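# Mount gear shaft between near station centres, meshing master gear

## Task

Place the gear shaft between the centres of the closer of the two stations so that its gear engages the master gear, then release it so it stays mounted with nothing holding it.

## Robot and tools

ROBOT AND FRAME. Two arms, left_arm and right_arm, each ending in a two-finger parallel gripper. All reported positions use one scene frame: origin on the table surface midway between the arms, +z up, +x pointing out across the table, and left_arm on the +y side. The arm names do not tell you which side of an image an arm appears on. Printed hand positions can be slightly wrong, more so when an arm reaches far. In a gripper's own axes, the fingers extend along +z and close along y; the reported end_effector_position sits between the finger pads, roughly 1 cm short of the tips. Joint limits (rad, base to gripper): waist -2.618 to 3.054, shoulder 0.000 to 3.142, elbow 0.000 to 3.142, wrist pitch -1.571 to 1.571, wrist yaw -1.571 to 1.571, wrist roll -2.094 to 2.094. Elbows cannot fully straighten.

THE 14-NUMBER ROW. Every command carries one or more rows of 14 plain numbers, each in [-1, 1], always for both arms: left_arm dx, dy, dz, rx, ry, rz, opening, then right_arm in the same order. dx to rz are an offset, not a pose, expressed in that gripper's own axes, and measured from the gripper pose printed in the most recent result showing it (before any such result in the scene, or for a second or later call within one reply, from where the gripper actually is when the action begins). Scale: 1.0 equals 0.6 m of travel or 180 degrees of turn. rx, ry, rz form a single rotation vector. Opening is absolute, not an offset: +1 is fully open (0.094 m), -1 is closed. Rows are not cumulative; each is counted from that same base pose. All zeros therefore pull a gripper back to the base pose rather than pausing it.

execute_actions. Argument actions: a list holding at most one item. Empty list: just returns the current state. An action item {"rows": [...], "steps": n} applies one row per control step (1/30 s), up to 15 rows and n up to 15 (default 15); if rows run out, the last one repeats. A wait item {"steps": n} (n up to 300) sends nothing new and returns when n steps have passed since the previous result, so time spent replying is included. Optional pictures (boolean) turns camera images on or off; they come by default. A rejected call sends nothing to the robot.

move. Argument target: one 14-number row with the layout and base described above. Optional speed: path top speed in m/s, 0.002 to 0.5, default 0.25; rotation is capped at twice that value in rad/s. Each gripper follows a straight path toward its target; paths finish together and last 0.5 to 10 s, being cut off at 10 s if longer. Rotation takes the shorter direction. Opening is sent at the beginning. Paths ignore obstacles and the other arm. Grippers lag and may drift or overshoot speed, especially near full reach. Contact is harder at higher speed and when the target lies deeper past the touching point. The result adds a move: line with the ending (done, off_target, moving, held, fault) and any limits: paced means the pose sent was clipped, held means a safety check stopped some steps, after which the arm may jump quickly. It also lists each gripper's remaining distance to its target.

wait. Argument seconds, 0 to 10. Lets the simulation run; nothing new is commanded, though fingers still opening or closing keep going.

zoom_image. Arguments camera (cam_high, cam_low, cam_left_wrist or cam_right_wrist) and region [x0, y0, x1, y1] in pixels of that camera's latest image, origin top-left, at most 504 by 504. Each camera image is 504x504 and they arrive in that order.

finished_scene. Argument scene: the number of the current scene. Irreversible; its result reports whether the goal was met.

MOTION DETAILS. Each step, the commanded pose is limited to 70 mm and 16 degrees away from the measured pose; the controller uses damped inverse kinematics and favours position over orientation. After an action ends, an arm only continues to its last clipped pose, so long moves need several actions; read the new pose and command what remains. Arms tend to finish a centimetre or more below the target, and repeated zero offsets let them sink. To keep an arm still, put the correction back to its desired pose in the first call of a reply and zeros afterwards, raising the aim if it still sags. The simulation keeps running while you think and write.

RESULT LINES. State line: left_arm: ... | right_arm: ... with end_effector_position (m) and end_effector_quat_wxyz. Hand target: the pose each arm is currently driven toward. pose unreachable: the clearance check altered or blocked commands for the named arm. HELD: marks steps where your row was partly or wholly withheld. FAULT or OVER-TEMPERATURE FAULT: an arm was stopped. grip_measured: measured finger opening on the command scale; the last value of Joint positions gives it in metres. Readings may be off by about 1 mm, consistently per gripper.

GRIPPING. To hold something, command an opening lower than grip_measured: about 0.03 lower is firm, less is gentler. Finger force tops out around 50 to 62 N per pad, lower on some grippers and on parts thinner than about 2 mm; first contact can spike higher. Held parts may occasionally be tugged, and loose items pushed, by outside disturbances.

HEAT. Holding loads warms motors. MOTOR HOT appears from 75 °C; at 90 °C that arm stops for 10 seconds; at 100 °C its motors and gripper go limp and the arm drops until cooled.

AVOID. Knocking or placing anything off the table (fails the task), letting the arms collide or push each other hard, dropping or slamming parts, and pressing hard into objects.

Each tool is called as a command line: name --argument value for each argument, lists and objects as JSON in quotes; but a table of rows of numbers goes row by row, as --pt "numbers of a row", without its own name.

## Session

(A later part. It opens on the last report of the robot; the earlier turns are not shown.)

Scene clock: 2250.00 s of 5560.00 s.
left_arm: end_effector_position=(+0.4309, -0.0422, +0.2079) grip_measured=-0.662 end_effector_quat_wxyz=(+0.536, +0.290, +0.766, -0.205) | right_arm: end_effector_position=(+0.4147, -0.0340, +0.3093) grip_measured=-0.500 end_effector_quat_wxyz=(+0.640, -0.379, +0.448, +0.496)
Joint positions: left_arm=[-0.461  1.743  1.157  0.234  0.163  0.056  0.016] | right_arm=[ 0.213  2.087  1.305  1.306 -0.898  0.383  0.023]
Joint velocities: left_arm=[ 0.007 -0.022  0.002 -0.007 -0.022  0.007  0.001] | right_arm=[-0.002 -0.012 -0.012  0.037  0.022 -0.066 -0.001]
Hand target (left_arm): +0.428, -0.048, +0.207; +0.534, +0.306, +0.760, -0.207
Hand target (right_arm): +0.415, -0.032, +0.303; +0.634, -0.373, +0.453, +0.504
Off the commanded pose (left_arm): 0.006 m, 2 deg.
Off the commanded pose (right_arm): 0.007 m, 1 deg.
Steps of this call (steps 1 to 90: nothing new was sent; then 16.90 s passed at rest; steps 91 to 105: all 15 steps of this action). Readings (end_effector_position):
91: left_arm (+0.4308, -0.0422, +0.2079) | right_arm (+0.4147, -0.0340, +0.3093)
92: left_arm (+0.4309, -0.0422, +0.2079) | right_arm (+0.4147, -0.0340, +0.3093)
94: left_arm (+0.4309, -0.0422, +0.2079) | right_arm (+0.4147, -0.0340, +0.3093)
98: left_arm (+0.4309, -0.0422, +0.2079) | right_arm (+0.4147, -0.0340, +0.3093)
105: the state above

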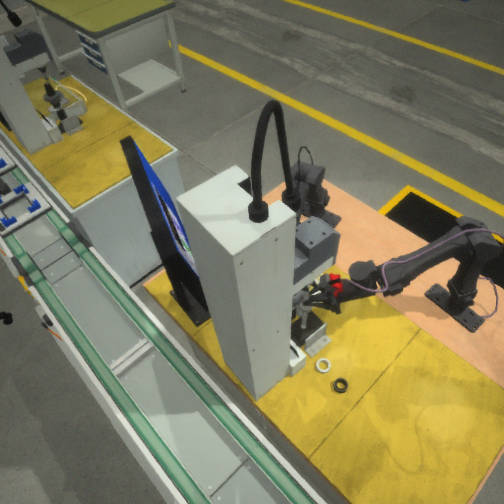

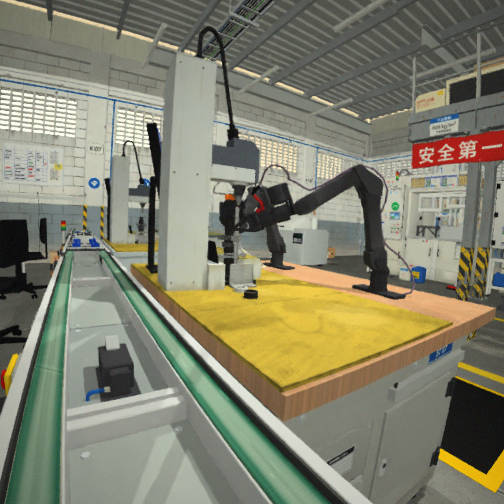

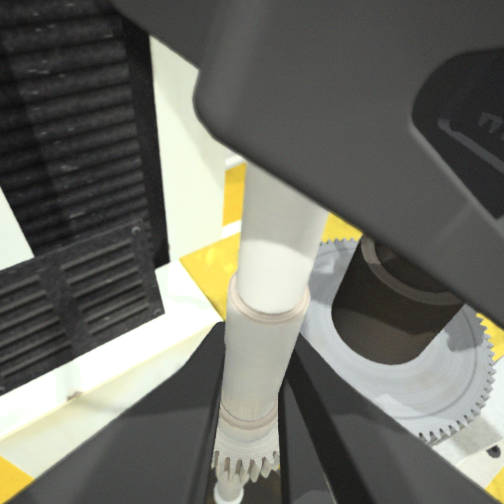

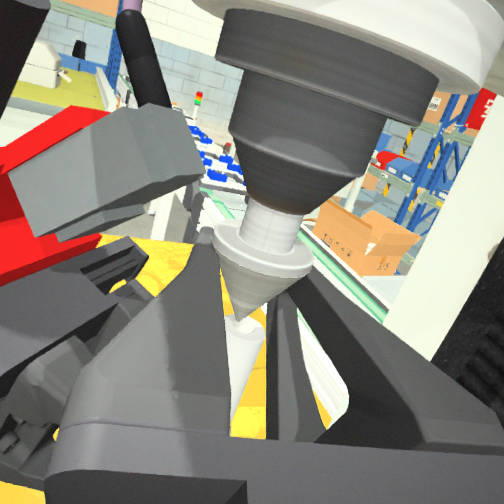

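execute_actions --actions '[{"rows": [[0,-0.012,0.0,0.009,0.0,0.009,-0.70, 0.011,0,0.0,0,0.0,0.008,-0.50],[0,-0.013,-0.002,0.010,-0.002,0.010,-0.70, 0.011,0,0.0,0,0.0,0.008,-0.50],[0,-0.014,-0.004,0.011,-0.004,0.011,-0.70, 0.011,0,0.0,0,0.0,0.008,-0.50],[0,-0.015,-0.005,0.012,-0.005,0.012,-0.70, 0.011,0,0.0,0,0.0,0.008,-0.50]], "steps": 15}]'

zoom_image --camera "cam_right_wrist" --region '[170, 220, 350, 400]'

Scene clock: 2259.57 s of 5560.00 s.
left_arm: end_effector_position=(+0.4307, -0.0422, +0.2076) grip_measured=-0.662 end_effector_quat_wxyz=(+0.540, +0.290, +0.763, -0.206) | right_arm: end_effector_position=(+0.4147, -0.0340, +0.3093) grip_measured=-0.500 end_effector_quat_wxyz=(+0.640, -0.379, +0.448, +0.496)
Joint positions: left_arm=[-0.461  1.743  1.145  0.257  0.164  0.056  0.016] | right_arm=[ 0.213  2.087  1.305  1.306 -0.898  0.383  0.024]
Joint velocities: left_arm=[ 0.012 -0.007  0.002 -0.037 -0.051 -0.022  0.   ] | right_arm=[ 0.002  0.007  0.002  0.007 -0.037 -0.051  0.001]
Hand target (left_arm): +0.423, -0.047, +0.209; +0.540, +0.312, +0.752, -0.211
Hand target (right_arm): +0.415, -0.032, +0.303; +0.634, -0.373, +0.453, +0.504
Off the commanded pose (left_arm): 0.009 m, 3 deg.
Off the commanded pose (right_arm): 0.007 m, 1 deg.
Steps of this call (steps 1 to 90: nothing new was sent; then 6.07 s passed at rest; steps 91 to 105: all 15 steps of this action). Readings (end_effector_position):
91: left_arm (+0.4309, -0.0422, +0.2079) | right_arm (+0.4147, -0.0340, +0.3093)
92: left_arm (+0.4309, -0.0422, +0.2080) | right_arm (+0.4147, -0.0340, +0.3093)
94: left_arm (+0.4307, -0.0422, +0.2076) | right_arm (+0.4147, -0.0340, +0.3093)
98: left_arm (+0.4307, -0.0422, +0.2076) | right_arm (+0.4147, -0.0340, +0.3093)
105: the state above

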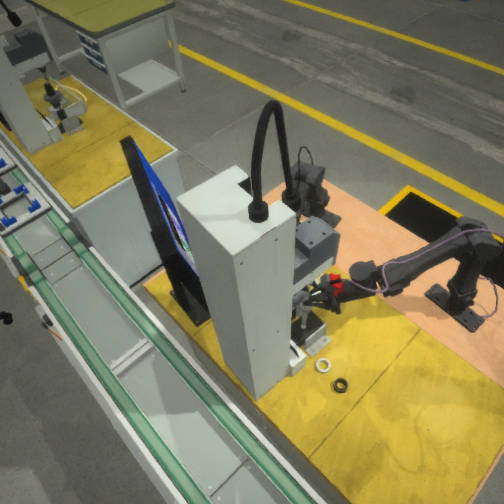

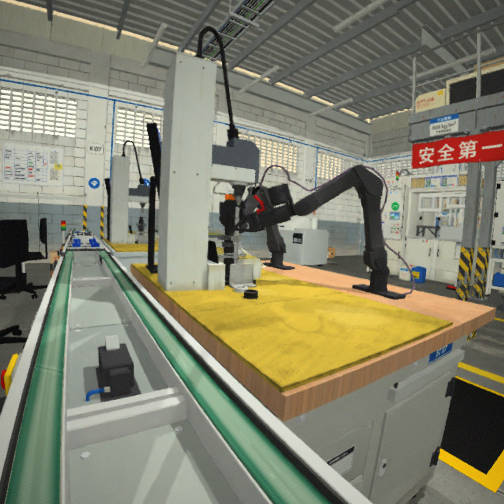

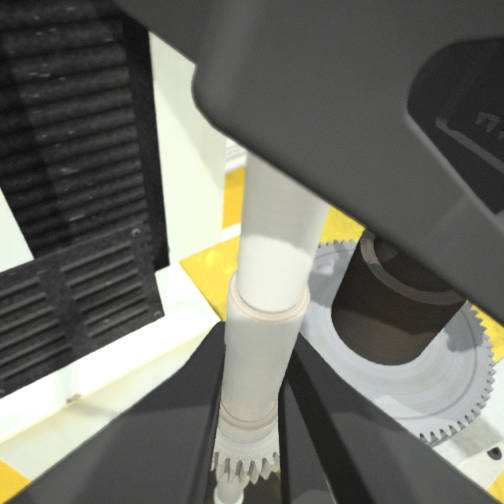

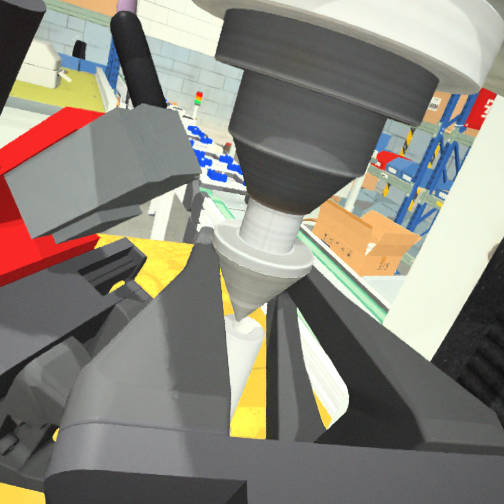

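Region (170, 220, 350, 400) of cam_right_wrist's 504x504 image, scaled by 2.800, with more detail than that image has.

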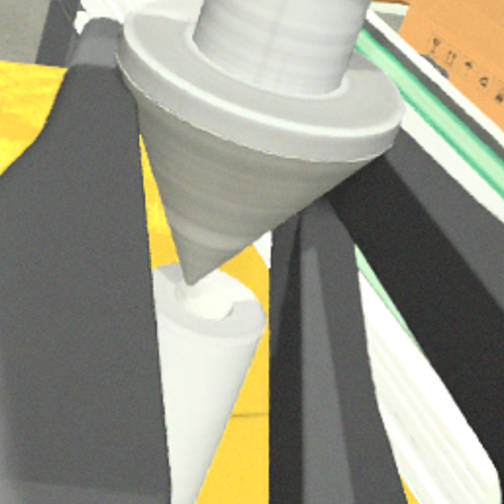

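execute_actions --actions '[{"rows": [[0,-0.015,-0.004,0.012,-0.002,0.012,-0.70, 0.011,0,0.0,0,0.0,0.008,-0.495],[0,-0.015,-0.004,0.012,-0.002,0.012,-0.70, 0.011,0,0.0,0,0.0,0.008,-0.49],[0,-0.015,-0.004,0.012,-0.002,0.012,-0.70, 0.011,0,0.0,0,0.0,0.008,-0.485],[0,-0.015,-0.004,0.012,-0.002,0.012,-0.70, 0.011,0,0.0,0,0.0,0.008,-0.48],[0,-0.015,-0.004,0.012,-0.002,0.012,-0.70, 0.011,0,0.0,0,0.0,0.008,-0.475],[0,-0.015,-0.004,0.012,-0.002,0.012,-0.70, 0.011,0,0.0,0,0.0,0.008,-0.47],[0,-0.015,-0.004,0.012,-0.002,0.012,-0.70, 0.011,0,0.0,0,0.0,0.008,-0.465],[0,-0.015,-0.004,0.012,-0.002,0.012,-0.70, 0.011,0,0.0,0,0.0,0.008,-0.46],[0,-0.015,-0.004,0.012,-0.002,0.012,-0.70, 0.011,0,0.0,0,0.0,0.008,-0.455],[0,-0.015,-0.004,0.012,-0.002,0.012,-0.70, 0.011,0,0.0,0,0.0,0.008,-0.45]], "steps": 15}]'

zoom_image --camera "cam_right_wrist" --region '[170, 220, 350, 400]'

Scene clock: 2269.43 s of 5560.00 s.
left_arm: end_effector_position=(+0.4307, -0.0422, +0.2077) grip_measured=-0.662 end_effector_quat_wxyz=(+0.541, +0.290, +0.762, -0.206) | right_arm: end_effector_position=(+0.4147, -0.0340, +0.3093) grip_measured=-0.450 end_effector_quat_wxyz=(+0.640, -0.379, +0.448, +0.497)
Joint positions: left_arm=[-0.461  1.743  1.145  0.257  0.164  0.056  0.016] | right_arm=[ 0.213  2.087  1.305  1.306 -0.898  0.383  0.026]
Joint velocities: left_arm=[-0.007  0.007 -0.017 -0.022  0.007 -0.007 -0.   ] | right_arm=[ 0.022 -0.017  0.007 -0.051  0.022 -0.066 -0.   ]
Hand target (left_arm): +0.423, -0.047, +0.208; +0.541, +0.313, +0.752, -0.211
Hand target (right_arm): +0.415, -0.032, +0.303; +0.634, -0.373, +0.453, +0.504
Off the commanded pose (left_arm): 0.009 m, 3 deg.
Off the commanded pose (right_arm): 0.007 m, 1 deg.
Steps of this call (steps 1 to 90: nothing new was sent; then 6.37 s passed at rest; steps 91 to 105: all 15 steps of this action). Readings (end_effector_position):
91: left_arm (+0.4307, -0.0422, +0.2077) | right_arm (+0.4147, -0.0340, +0.3093)
92: left_arm (+0.4307, -0.0422, +0.2077) | right_arm (+0.4147, -0.0340, +0.3093)
94: left_arm (+0.4307, -0.0422, +0.2077) | right_arm (+0.4147, -0.0340, +0.3093)
98: left_arm (+0.4307, -0.0422, +0.2077) | right_arm (+0.4147, -0.0340, +0.3093)
105: the state above

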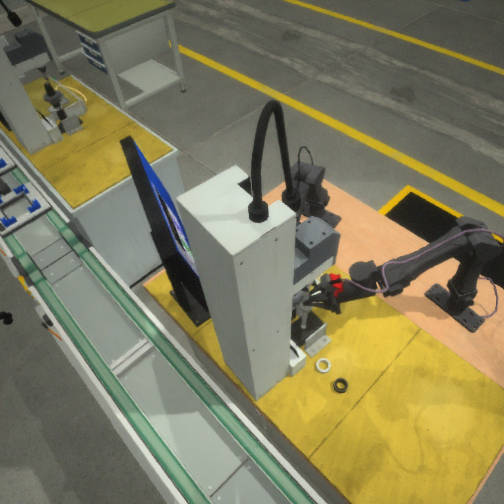

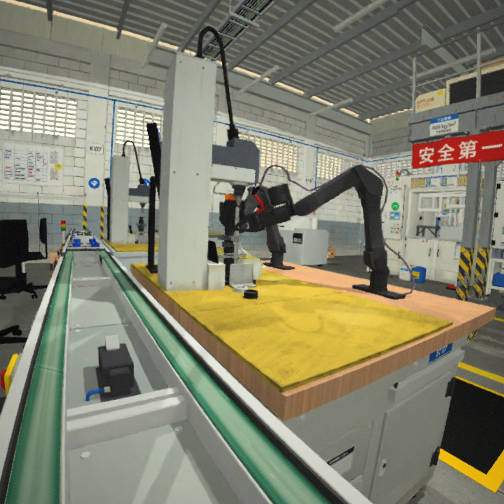

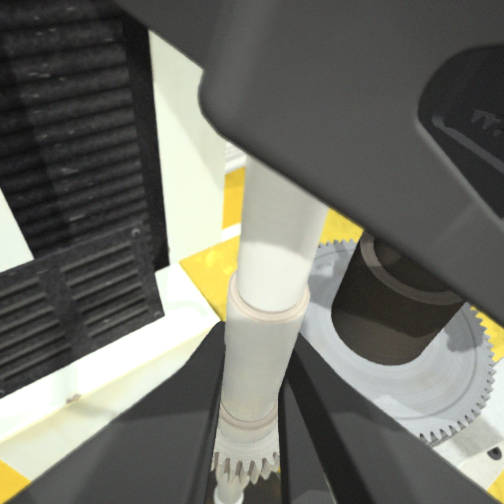

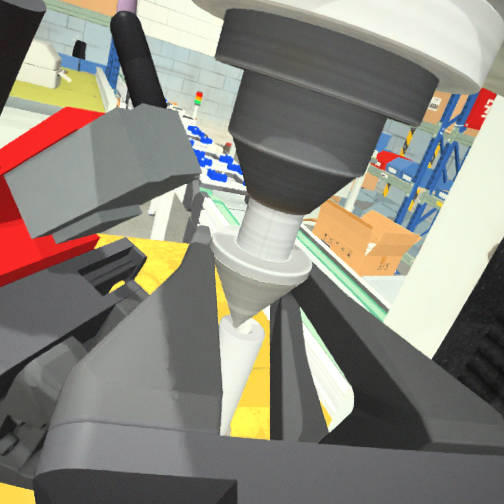

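Region (170, 220, 350, 400) of cam_right_wrist's 504x504 image, scaled by 2.800, with more detail than that image has.

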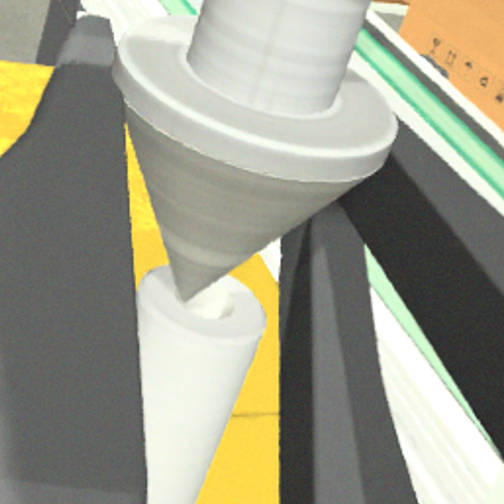

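execute_actions --actions '[{"rows": [[0,-0.016,-0.005,0.013,-0.003,0.013,-0.70, 0.011,0,0.0,0,0.0,0.008,-0.45],[0,-0.017,-0.006,0.014,-0.004,0.014,-0.70, 0.011,0,0.0,0,0.0,0.008,-0.45],[0,-0.018,-0.007,0.015,-0.005,0.015,-0.70, 0.011,0,0.0,0,0.0,0.008,-0.45],[0,-0.019,-0.008,0.016,-0.005,0.016,-0.70, 0.011,0,0.0,0,0.0,0.008,-0.45],[0,-0.020,-0.009,0.017,-0.006,0.017,-0.70, 0.011,0,0.0,0,0.0,0.008,-0.45]], "steps": 15}]'

zoom_image --camera "cam_right_wrist" --region '[170, 220, 350, 400]'

Scene clock: 2277.73 s of 5560.00 s.
left_arm: end_effector_position=(+0.4274, -0.0424, +0.2078) grip_measured=-0.662 end_effector_quat_wxyz=(+0.545, +0.297, +0.756, -0.207) | right_arm: end_effector_position=(+0.4147, -0.0340, +0.3093) grip_measured=-0.450 end_effector_quat_wxyz=(+0.640, -0.379, +0.448, +0.497)
Joint positions: left_arm=[-0.461  1.735  1.123  0.282  0.174  0.07   0.016] | right_arm=[ 0.213  2.087  1.305  1.306 -0.898  0.383  0.026]
Joint velocities: left_arm=[-0.007 -0.002  0.002 -0.022 -0.007  0.022 -0.001] | right_arm=[-0.002 -0.012  0.012  0.037 -0.022  0.007 -0.001]
Hand target (left_arm): +0.419, -0.048, +0.209; +0.545, +0.322, +0.744, -0.215
Hand target (right_arm): +0.415, -0.032, +0.303; +0.634, -0.373, +0.453, +0.504
Off the commanded pose (left_arm): 0.010 m, 3 deg.
Off the commanded pose (right_arm): 0.007 m, 1 deg.
Steps of this call (steps 1 to 90: nothing new was sent; then 4.80 s passed at rest; steps 91 to 105: all 15 steps of this action). Readings (end_effector_position):
91: left_arm (+0.4307, -0.0423, +0.2078) | right_arm (+0.4147, -0.0340, +0.3093)
92: left_arm (+0.4305, -0.0423, +0.2075) | right_arm (+0.4147, -0.0340, +0.3093)
94: left_arm (+0.4296, -0.0422, +0.2075) | right_arm (+0.4147, -0.0340, +0.3093)
98: left_arm (+0.4276, -0.0422, +0.2075) | right_arm (+0.4147, -0.0340, +0.3093)
105: the state above

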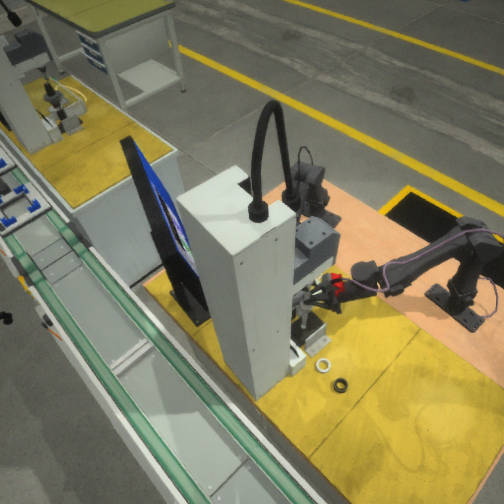

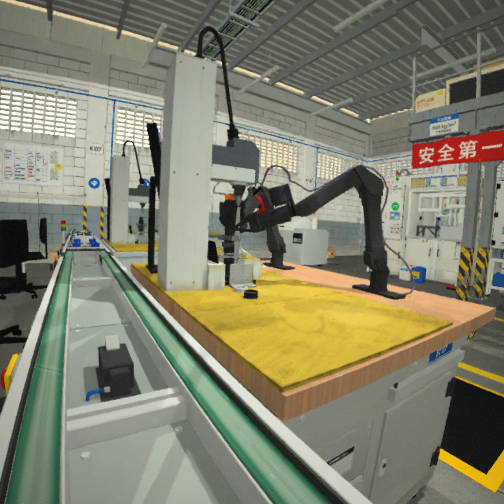

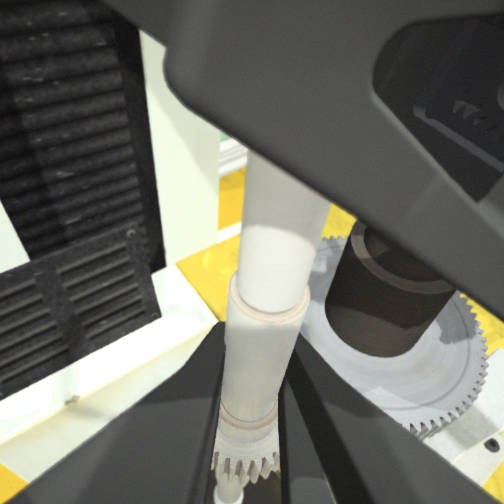

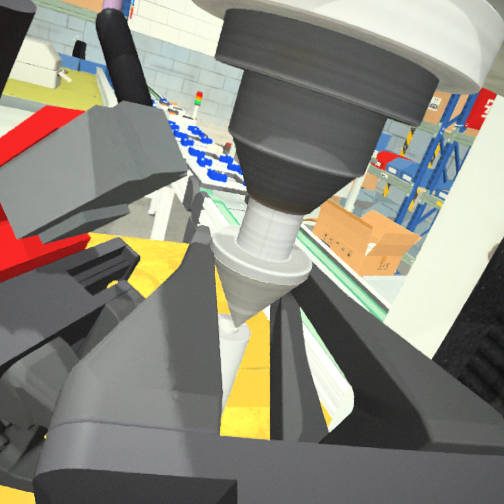

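Region (170, 220, 350, 400) of cam_right_wrist's 504x504 image, scaled by 2.800, with more detail than that image has.

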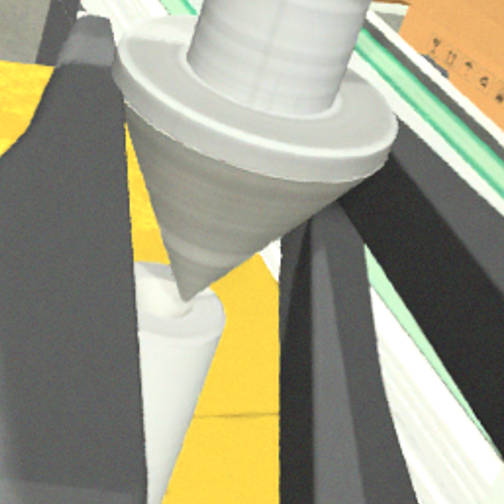

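execute_actions --actions '[{"rows": [[0,-0.014,0.0,0.012,0.0,0.010,-0.70, 0.011,0,0.0,0,0.0,0.008,-0.45],[-0.001,-0.013,0.004,0.011,0.002,0.009,-0.70, 0.011,0,0.0,0,0.0,0.008,-0.45],[-0.001,-0.012,0.006,0.010,0.003,0.008,-0.70, 0.011,0,0.0,0,0.0,0.008,-0.45],[-0.002,-0.011,0.008,0.009,0.004,0.008,-0.70, 0.011,0,0.0,0,0.0,0.008,-0.45],[-0.002,-0.010,0.010,0.008,0.005,0.007,-0.70, 0.011,0,0.0,0,0.0,0.008,-0.45]], "steps": 15}]'

zoom_image --camera "cam_right_wrist" --region '[170, 220, 350, 400]'

Scene clock: 2284.67 s of 5560.00 s.
left_arm: end_effector_position=(+0.4277, -0.0423, +0.2079) grip_measured=-0.662 end_effector_quat_wxyz=(+0.541, +0.297, +0.759, -0.206) | right_arm: end_effector_position=(+0.4147, -0.0340, +0.3093) grip_measured=-0.450 end_effector_quat_wxyz=(+0.640, -0.379, +0.448, +0.497)
Joint positions: left_arm=[-0.461  1.735  1.135  0.26   0.173  0.07   0.016] | right_arm=[ 0.213  2.087  1.305  1.306 -0.898  0.383  0.026]
Joint velocities: left_arm=[-0.012 -0.007 -0.012 -0.007 -0.051 -0.037  0.   ] | right_arm=[-0.007  0.007 -0.007 -0.037  0.037 -0.007 -0.   ]
Hand target (left_arm): +0.427, -0.051, +0.207; +0.538, +0.314, +0.754, -0.208
Hand target (right_arm): +0.415, -0.032, +0.303; +0.634, -0.373, +0.453, +0.504
Off the commanded pose (left_arm): 0.009 m, 2 deg.
Off the commanded pose (right_arm): 0.007 m, 1 deg.
Steps of this call (steps 1 to 90: nothing new was sent; then 3.43 s passed at rest; steps 91 to 105: all 15 steps of this action). Readings (end_effector_position):
91: left_arm (+0.4273, -0.0424, +0.2076) | right_arm (+0.4147, -0.0340, +0.3093)
92: left_arm (+0.4273, -0.0424, +0.2076) | right_arm (+0.4147, -0.0340, +0.3093)
94: left_arm (+0.4274, -0.0423, +0.2078) | right_arm (+0.4147, -0.0340, +0.3093)
98: left_arm (+0.4277, -0.0423, +0.2079) | right_arm (+0.4147, -0.0340, +0.3093)
105: the state above

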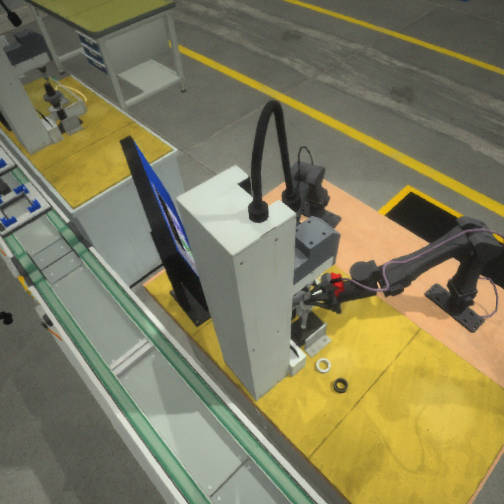

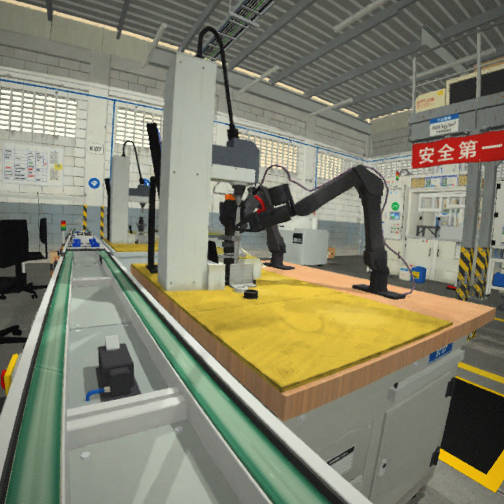

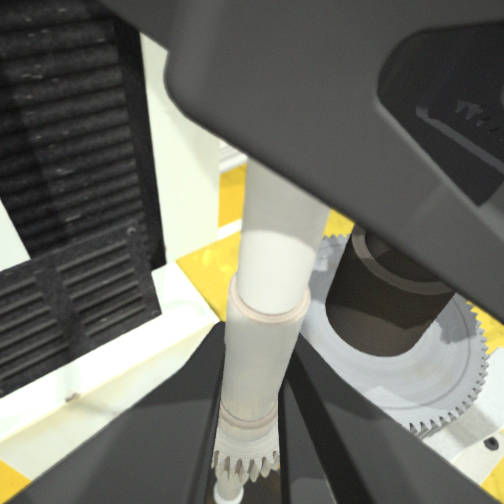

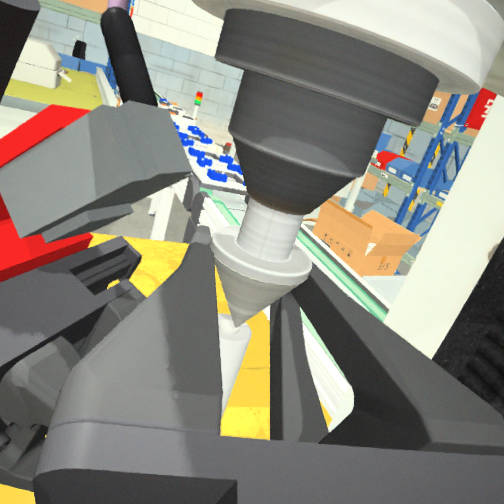

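Region (170, 220, 350, 400) of cam_right_wrist's 504x504 image, scaled by 2.800, with more detail than that image has.

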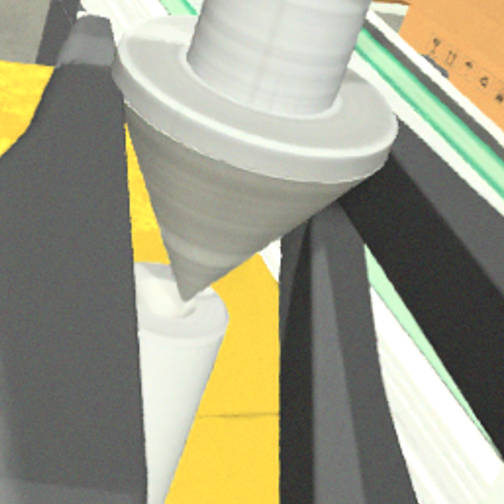

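execute_actions --actions '[{"rows": [[-0.002,-0.008,0.010,0.006,0.003,0.006,-0.70, 0.011,0,0.0,0,0.0,0.008,-0.45],[-0.002,-0.007,0.010,0.005,0.003,0.005,-0.70, 0.011,0,0.0,0,0.0,0.008,-0.45],[-0.002,-0.006,0.011,0.004,0.003,0.004,-0.70, 0.011,0,0.0,0,0.0,0.008,-0.45],[-0.002,-0.005,0.011,0.003,0.003,0.003,-0.70, 0.011,0,0.0,0,0.0,0.008,-0.45],[-0.002,-0.005,0.011,0.003,0.003,0.003,-0.70, 0.011,0,0.0,0,0.0,0.008,-0.445],[-0.002,-0.005,0.011,0.003,0.003,0.003,-0.70, 0.011,0,0.0,0,0.0,0.008,-0.44],[-0.002,-0.005,0.011,0.003,0.003,0.003,-0.70, 0.011,0,0.0,0,0.0,0.008,-0.435],[-0.002,-0.005,0.011,0.003,0.003,0.003,-0.70, 0.011,0,0.0,0,0.0,0.008,-0.43]], "steps": 15}]'

zoom_image --camera "cam_right_wrist" --region '[170, 220, 350, 400]'

Scene clock: 2291.93 s of 5560.00 s.
left_arm: end_effector_position=(+0.4299, -0.0423, +0.2077) grip_measured=-0.662 end_effector_quat_wxyz=(+0.540, +0.292, +0.762, -0.206) | right_arm: end_effector_position=(+0.4147, -0.0340, +0.3094) grip_measured=-0.430 end_effector_quat_wxyz=(+0.640, -0.379, +0.448, +0.497)
Joint positions: left_arm=[-0.461  1.742  1.144  0.255  0.166  0.06   0.016] | right_arm=[ 0.213  2.087  1.305  1.307 -0.898  0.384  0.027]
Joint velocities: left_arm=[-0.012 -0.012 -0.007  0.051 -0.022 -0.022  0.   ] | right_arm=[ 0.012 -0.002  0.002 -0.051 -0.007  0.022 -0.001]
Hand target (left_arm): +0.430, -0.049, +0.207; +0.538, +0.304, +0.759, -0.206
Hand target (right_arm): +0.415, -0.032, +0.303; +0.634, -0.373, +0.453, +0.504
Off the commanded pose (left_arm): 0.007 m, 2 deg.
Off the commanded pose (right_arm): 0.007 m, 1 deg.
Steps of this call (steps 1 to 90: nothing new was sent; then 3.77 s passed at rest; steps 91 to 105: all 15 steps of this action). Readings (end_effector_position):
91: left_arm (+0.4277, -0.0422, +0.2078) | right_arm (+0.4147, -0.0340, +0.3093)
92: left_arm (+0.4277, -0.0421, +0.2077) | right_arm (+0.4147, -0.0340, +0.3093)
94: left_arm (+0.4286, -0.0423, +0.2078) | right_arm (+0.4147, -0.0340, +0.3094)
98: left_arm (+0.4299, -0.0424, +0.2079) | right_arm (+0.4147, -0.0340, +0.3094)
105: the state above

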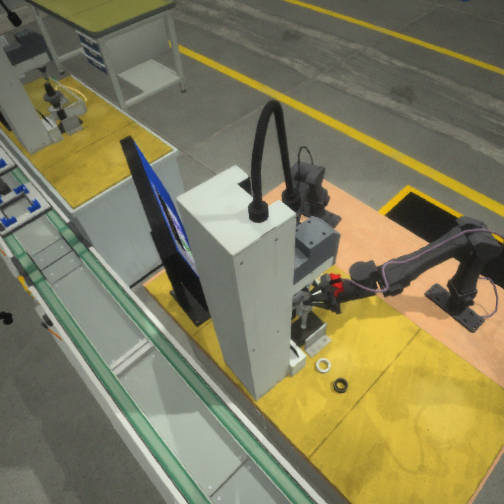

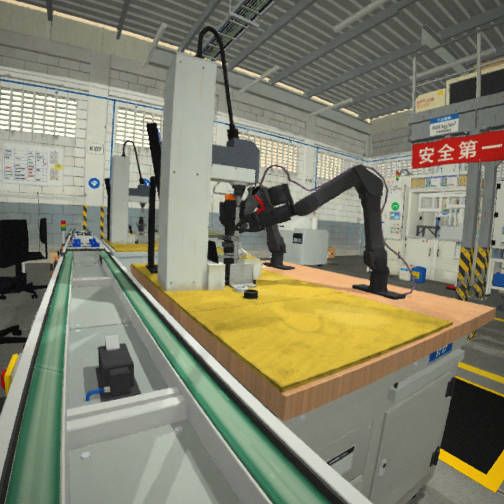

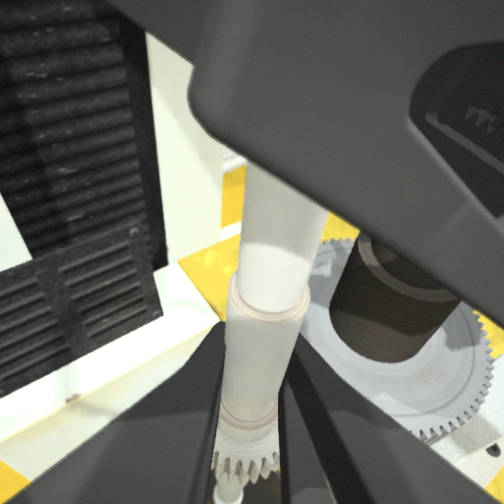

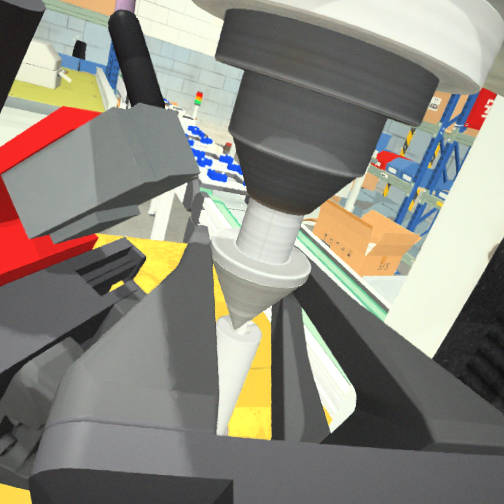

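Region (170, 220, 350, 400) of cam_right_wrist's 504x504 image, scaled by 2.800, with more detail than that image has.

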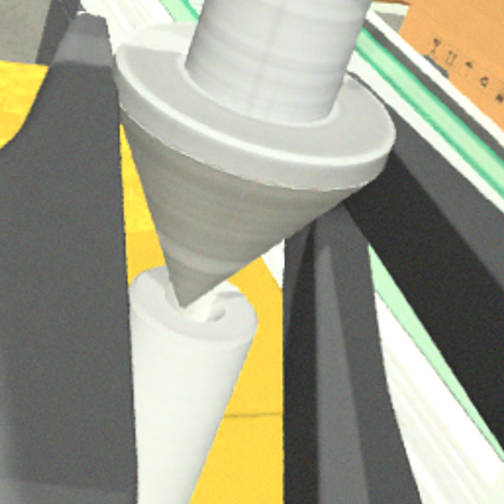

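execute_actions --actions '[{"rows": [[0,-0.008,0.004,0.006,0.001,0.006,-0.70, 0.011,0,0.0,0,0.0,0.008,-0.43],[0,-0.009,0.001,0.007,0.0,0.007,-0.70, 0.011,0,0.0,0,0.0,0.008,-0.425],[0,-0.010,0.0,0.008,0.0,0.008,-0.70, 0.011,0,0.0,0,0.0,0.008,-0.42],[0,-0.010,0.0,0.008,0.0,0.008,-0.70, 0.011,0,0.0,0,0.0,0.008,-0.415],[0,-0.010,0.0,0.008,0.0,0.008,-0.70, 0.011,0,0.0,0,0.0,0.008,-0.41],[0,-0.010,0.0,0.008,0.0,0.008,-0.70, 0.011,0,0.0,0,0.0,0.008,-0.405],[0,-0.010,0.0,0.008,0.0,0.008,-0.70, 0.011,0,0.0,0,0.0,0.008,-0.40]], "steps": 15}]'

zoom_image --camera "cam_right_wrist" --region '[170, 220, 350, 400]'

Scene clock: 2300.40 s of 5560.00 s.
left_arm: end_effector_position=(+0.4292, -0.0424, +0.2075) grip_measured=-0.662 end_effector_quat_wxyz=(+0.539, +0.293, +0.762, -0.207) | right_arm: end_effector_position=(+0.4146, -0.0341, +0.3098) grip_measured=-0.401 end_effector_quat_wxyz=(+0.639, -0.377, +0.448, +0.499)
Joint positions: left_arm=[-0.461  1.74   1.144  0.251  0.169  0.061  0.016] | right_arm=[ 0.213  2.087  1.305  1.309 -0.898  0.392  0.028]
Joint velocities: left_arm=[-0.007 -0.017  0.002 -0.022  0.037 -0.007  0.   ] | right_arm=[ 0.002  0.022 -0.007  0.007 -0.007  0.022 -0.001]
Hand target (left_arm): +0.426, -0.047, +0.208; +0.539, +0.308, +0.756, -0.209
Hand target (right_arm): +0.415, -0.032, +0.303; +0.634, -0.373, +0.453, +0.505
Off the commanded pose (left_arm): 0.005 m, 2 deg.
Off the commanded pose (right_arm): 0.007 m, 1 deg.
Steps of this call (steps 1 to 90: nothing new was sent; then 4.97 s passed at rest; steps 91 to 105: all 15 steps of this action). Readings (end_effector_position):
91: left_arm (+0.4299, -0.0423, +0.2077) | right_arm (+0.4147, -0.0340, +0.3094)
92: left_arm (+0.4299, -0.0423, +0.2077) | right_arm (+0.4147, -0.0340, +0.3094)
94: left_arm (+0.4299, -0.0423, +0.2077) | right_arm (+0.4146, -0.0339, +0.3093)
98: left_arm (+0.4292, -0.0424, +0.2075) | right_arm (+0.4147, -0.0341, +0.3097)
105: the state above

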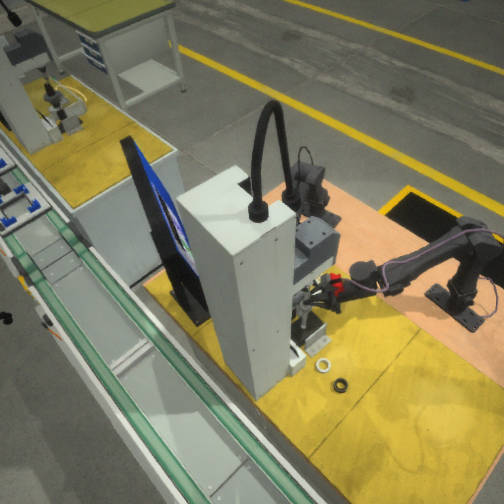

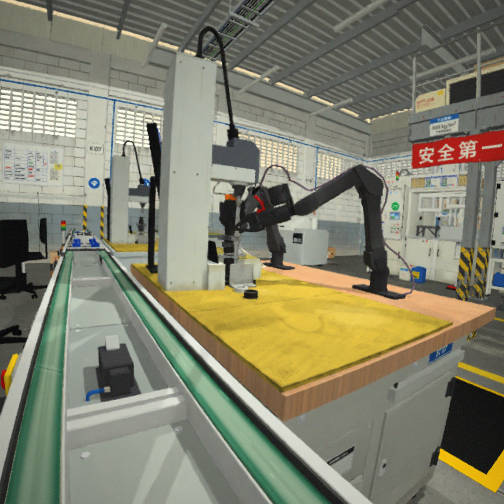

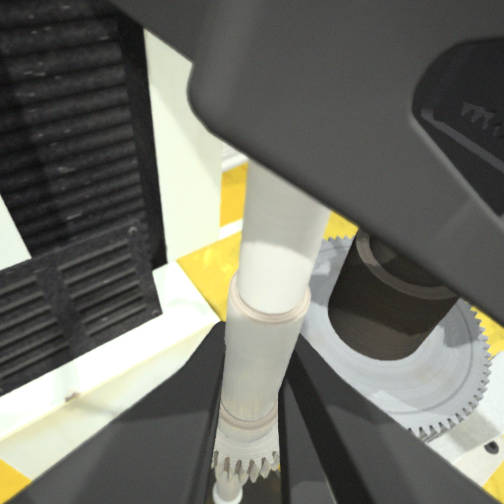

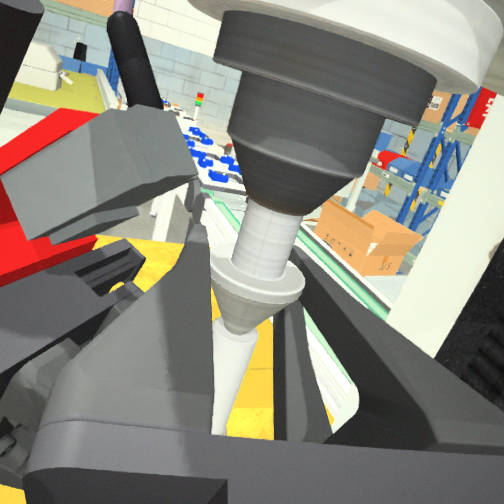

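Region (170, 220, 350, 400) of cam_right_wrist's 504x504 image, scaled by 2.800, with more detail than that image has.

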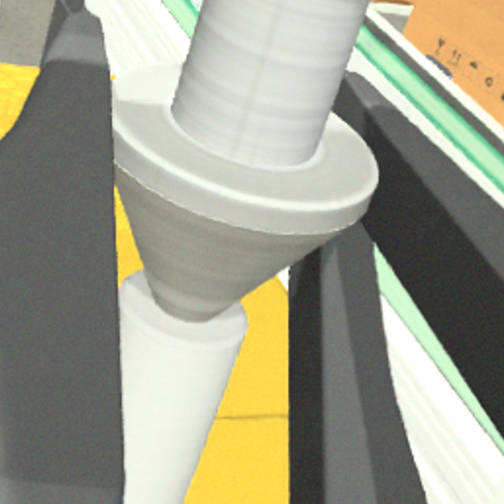

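execute_actions --actions '[{"rows": [[0,-0.004,0,0.003,0,0.003,-0.70, 0.006,0,0.0,0,0.0,0.004,-0.37],[0,0,0,0,0,0,-0.70, 0.003,0,0.0,0,0.0,0.002,-0.34],[0,0,0,0,0,0,-0.68, 0,0,0,0,0,0,-0.31],[0,0,0,0,0,0,-0.66, 0,0,0,0,0,0,-0.28],[0,0,0,0,0,0,-0.64, 0,0,0,0,0,0,-0.25],[0,0,0,0,0,0,-0.62, 0,0,0,0,0,0,-0.25],[0,0,0,0,0,0,-0.59, 0,0,0,0,0,0,-0.25],[0,0,0,0,0,0,-0.56, 0,0,0,0,0,0,-0.25],[0,0,0,0,0,0,-0.53, 0,0,0,0,0,0,-0.25],[0,0,0,0,0,0,-0.50, 0,0,0,0,0,0,-0.25]], "steps": 15}]'

Scene clock: 2306.67 s of 5560.00 s.
left_arm: end_effector_position=(+0.4295, -0.0423, +0.2079) grip_measured=-0.502 end_effector_quat_wxyz=(+0.539, +0.291, +0.762, -0.207) | right_arm: end_effector_position=(+0.4146, -0.0341, +0.3098) grip_measured=-0.251 end_effector_quat_wxyz=(+0.638, -0.377, +0.449, +0.499)
Joint positions: left_arm=[-0.461  1.74   1.144  0.253  0.168  0.058  0.023] | right_arm=[ 0.213  2.087  1.305  1.309 -0.898  0.393  0.035]
Joint velocities: left_arm=[-0.012  0.007  0.012 -0.066 -0.066  0.007 -0.001] | right_arm=[-0.002 -0.007 -0.012  0.007 -0.037  0.007  0.001]
Hand target (left_arm): +0.429, -0.042, +0.207; +0.539, +0.293, +0.762, -0.206
Hand target (right_arm): +0.415, -0.034, +0.310; +0.639, -0.377, +0.448, +0.499
Off the commanded pose (left_arm): 0.001 m, 0 deg.
Off the commanded pose (right_arm): 0.000 m, 0 deg.
Steps of this call (steps 1 to 90: nothing new was sent; then 2.77 s passed at rest; steps 91 to 105: all 15 steps of this action). Readings (end_effector_position):
91: left_arm (+0.4292, -0.0424, +0.2075) | right_arm (+0.4146, -0.0341, +0.3098)
92: left_arm (+0.4293, -0.0423, +0.2075) | right_arm (+0.4146, -0.0341, +0.3098)
94: left_arm (+0.4293, -0.0423, +0.2075) | right_arm (+0.4146, -0.0341, +0.3098)
98: left_arm (+0.4294, -0.0422, +0.2076) | right_arm (+0.4146, -0.0341, +0.3098)
105: the state above

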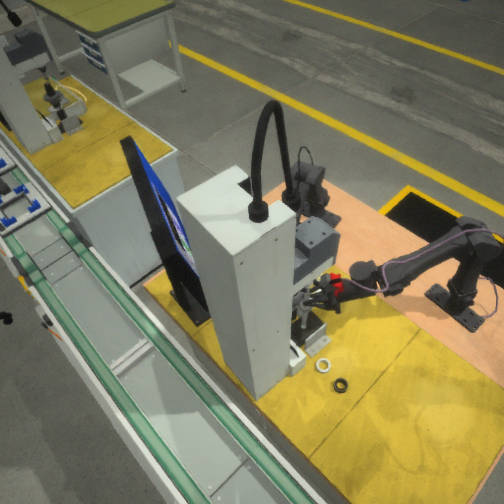

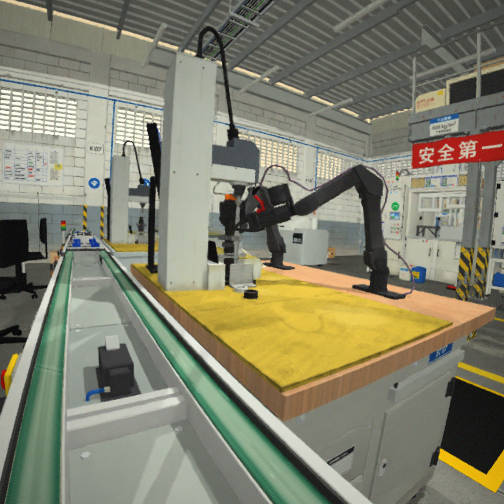

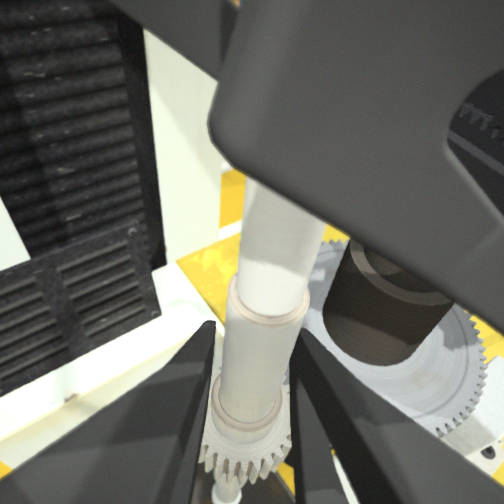

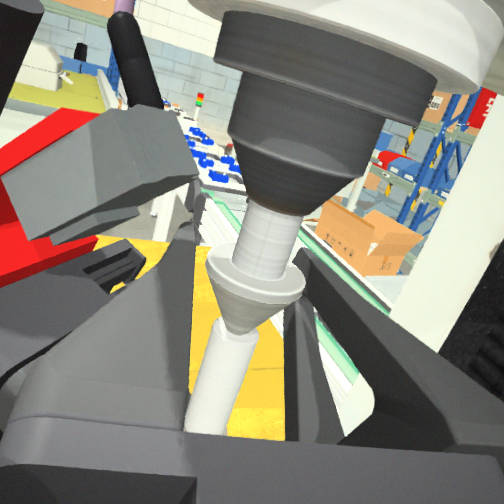

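move --target '[-0.01,0,-0.14,0,0,0,-0.50, -0.058,-0.002,-0.156,0,0,0,-0.25]' --speed 0.06

Scene clock: 2316.60 s of 5560.00 s.
left_arm: end_effector_position=(+0.3756, +0.0034, +0.2452) grip_measured=-0.502 end_effector_quat_wxyz=(+0.545, +0.290, +0.758, -0.210) | right_arm: end_effector_position=(+0.3985, -0.1277, +0.3080) grip_measured=-0.251 end_effector_quat_wxyz=(+0.635, -0.379, +0.453, +0.498)
Joint positions: left_arm=[-0.424  1.434  0.972  0.132  0.205  0.068  0.023] | right_arm=[ 0.001  1.992  1.112  1.573 -1.078  0.599  0.035]
Joint velocities: left_arm=[ 0.002 -0.017 -0.022 -0.007 -0.022 -0.081  0.001] | right_arm=[-0.012 -0.002  0.002  0.007 -0.007 -0.022 -0.001]
Hand target (left_arm): +0.373, +0.010, +0.242; +0.540, +0.291, +0.762, -0.207
Hand target (right_arm): +0.394, -0.131, +0.313; +0.638, -0.378, +0.450, +0.498
Off the commanded pose (left_arm): 0.008 m, 1 deg.
Off the commanded pose (right_arm): 0.008 m, 1 deg.
joint sent to its limit (right arm) — the command would take joint 4 (wrist pitch) past its upper limit, so that joint was sent only as far as its limit.
After step 90, 4.83 s passed at rest.
move: done

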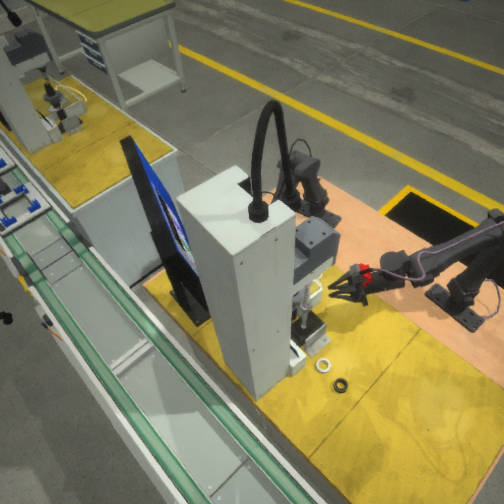

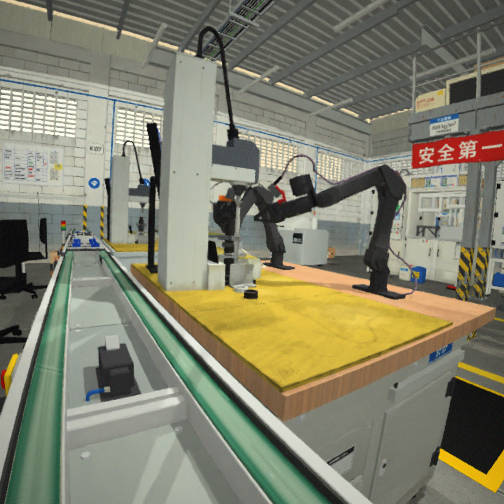

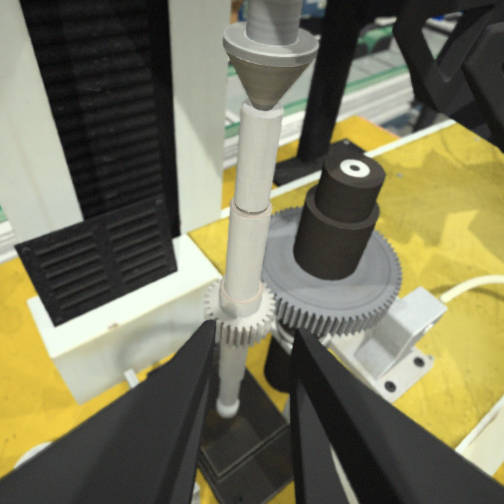

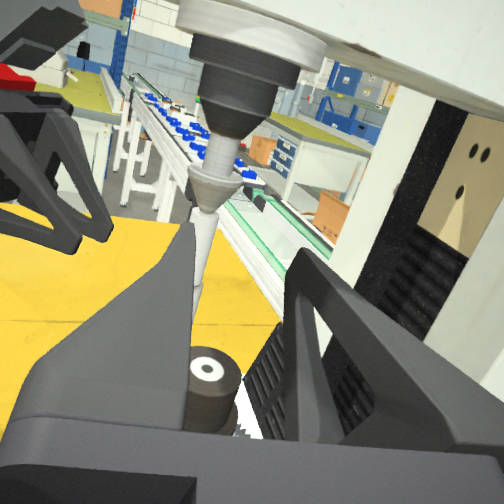

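The shaft is mounted between centres and meshed with the master gear; both grippers are clear.

zoom_image --camera "cam_left_wrist" --region '[190, 240, 330, 380]'

finished_scene --scene 1

Region (190, 240, 330, 380) of cam_left_wrist's 504x504 image, scaled by 3.600, with more detail than that image has.

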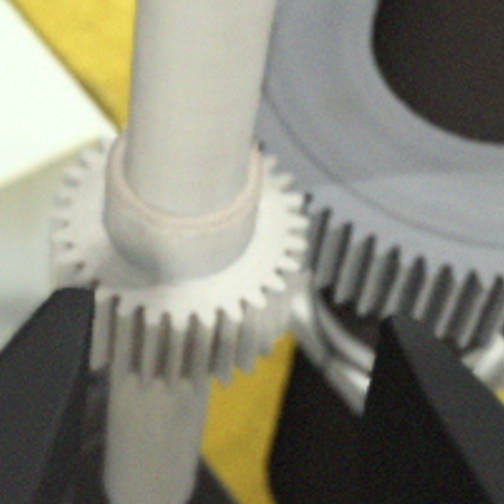

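The scene is finished: the task was done.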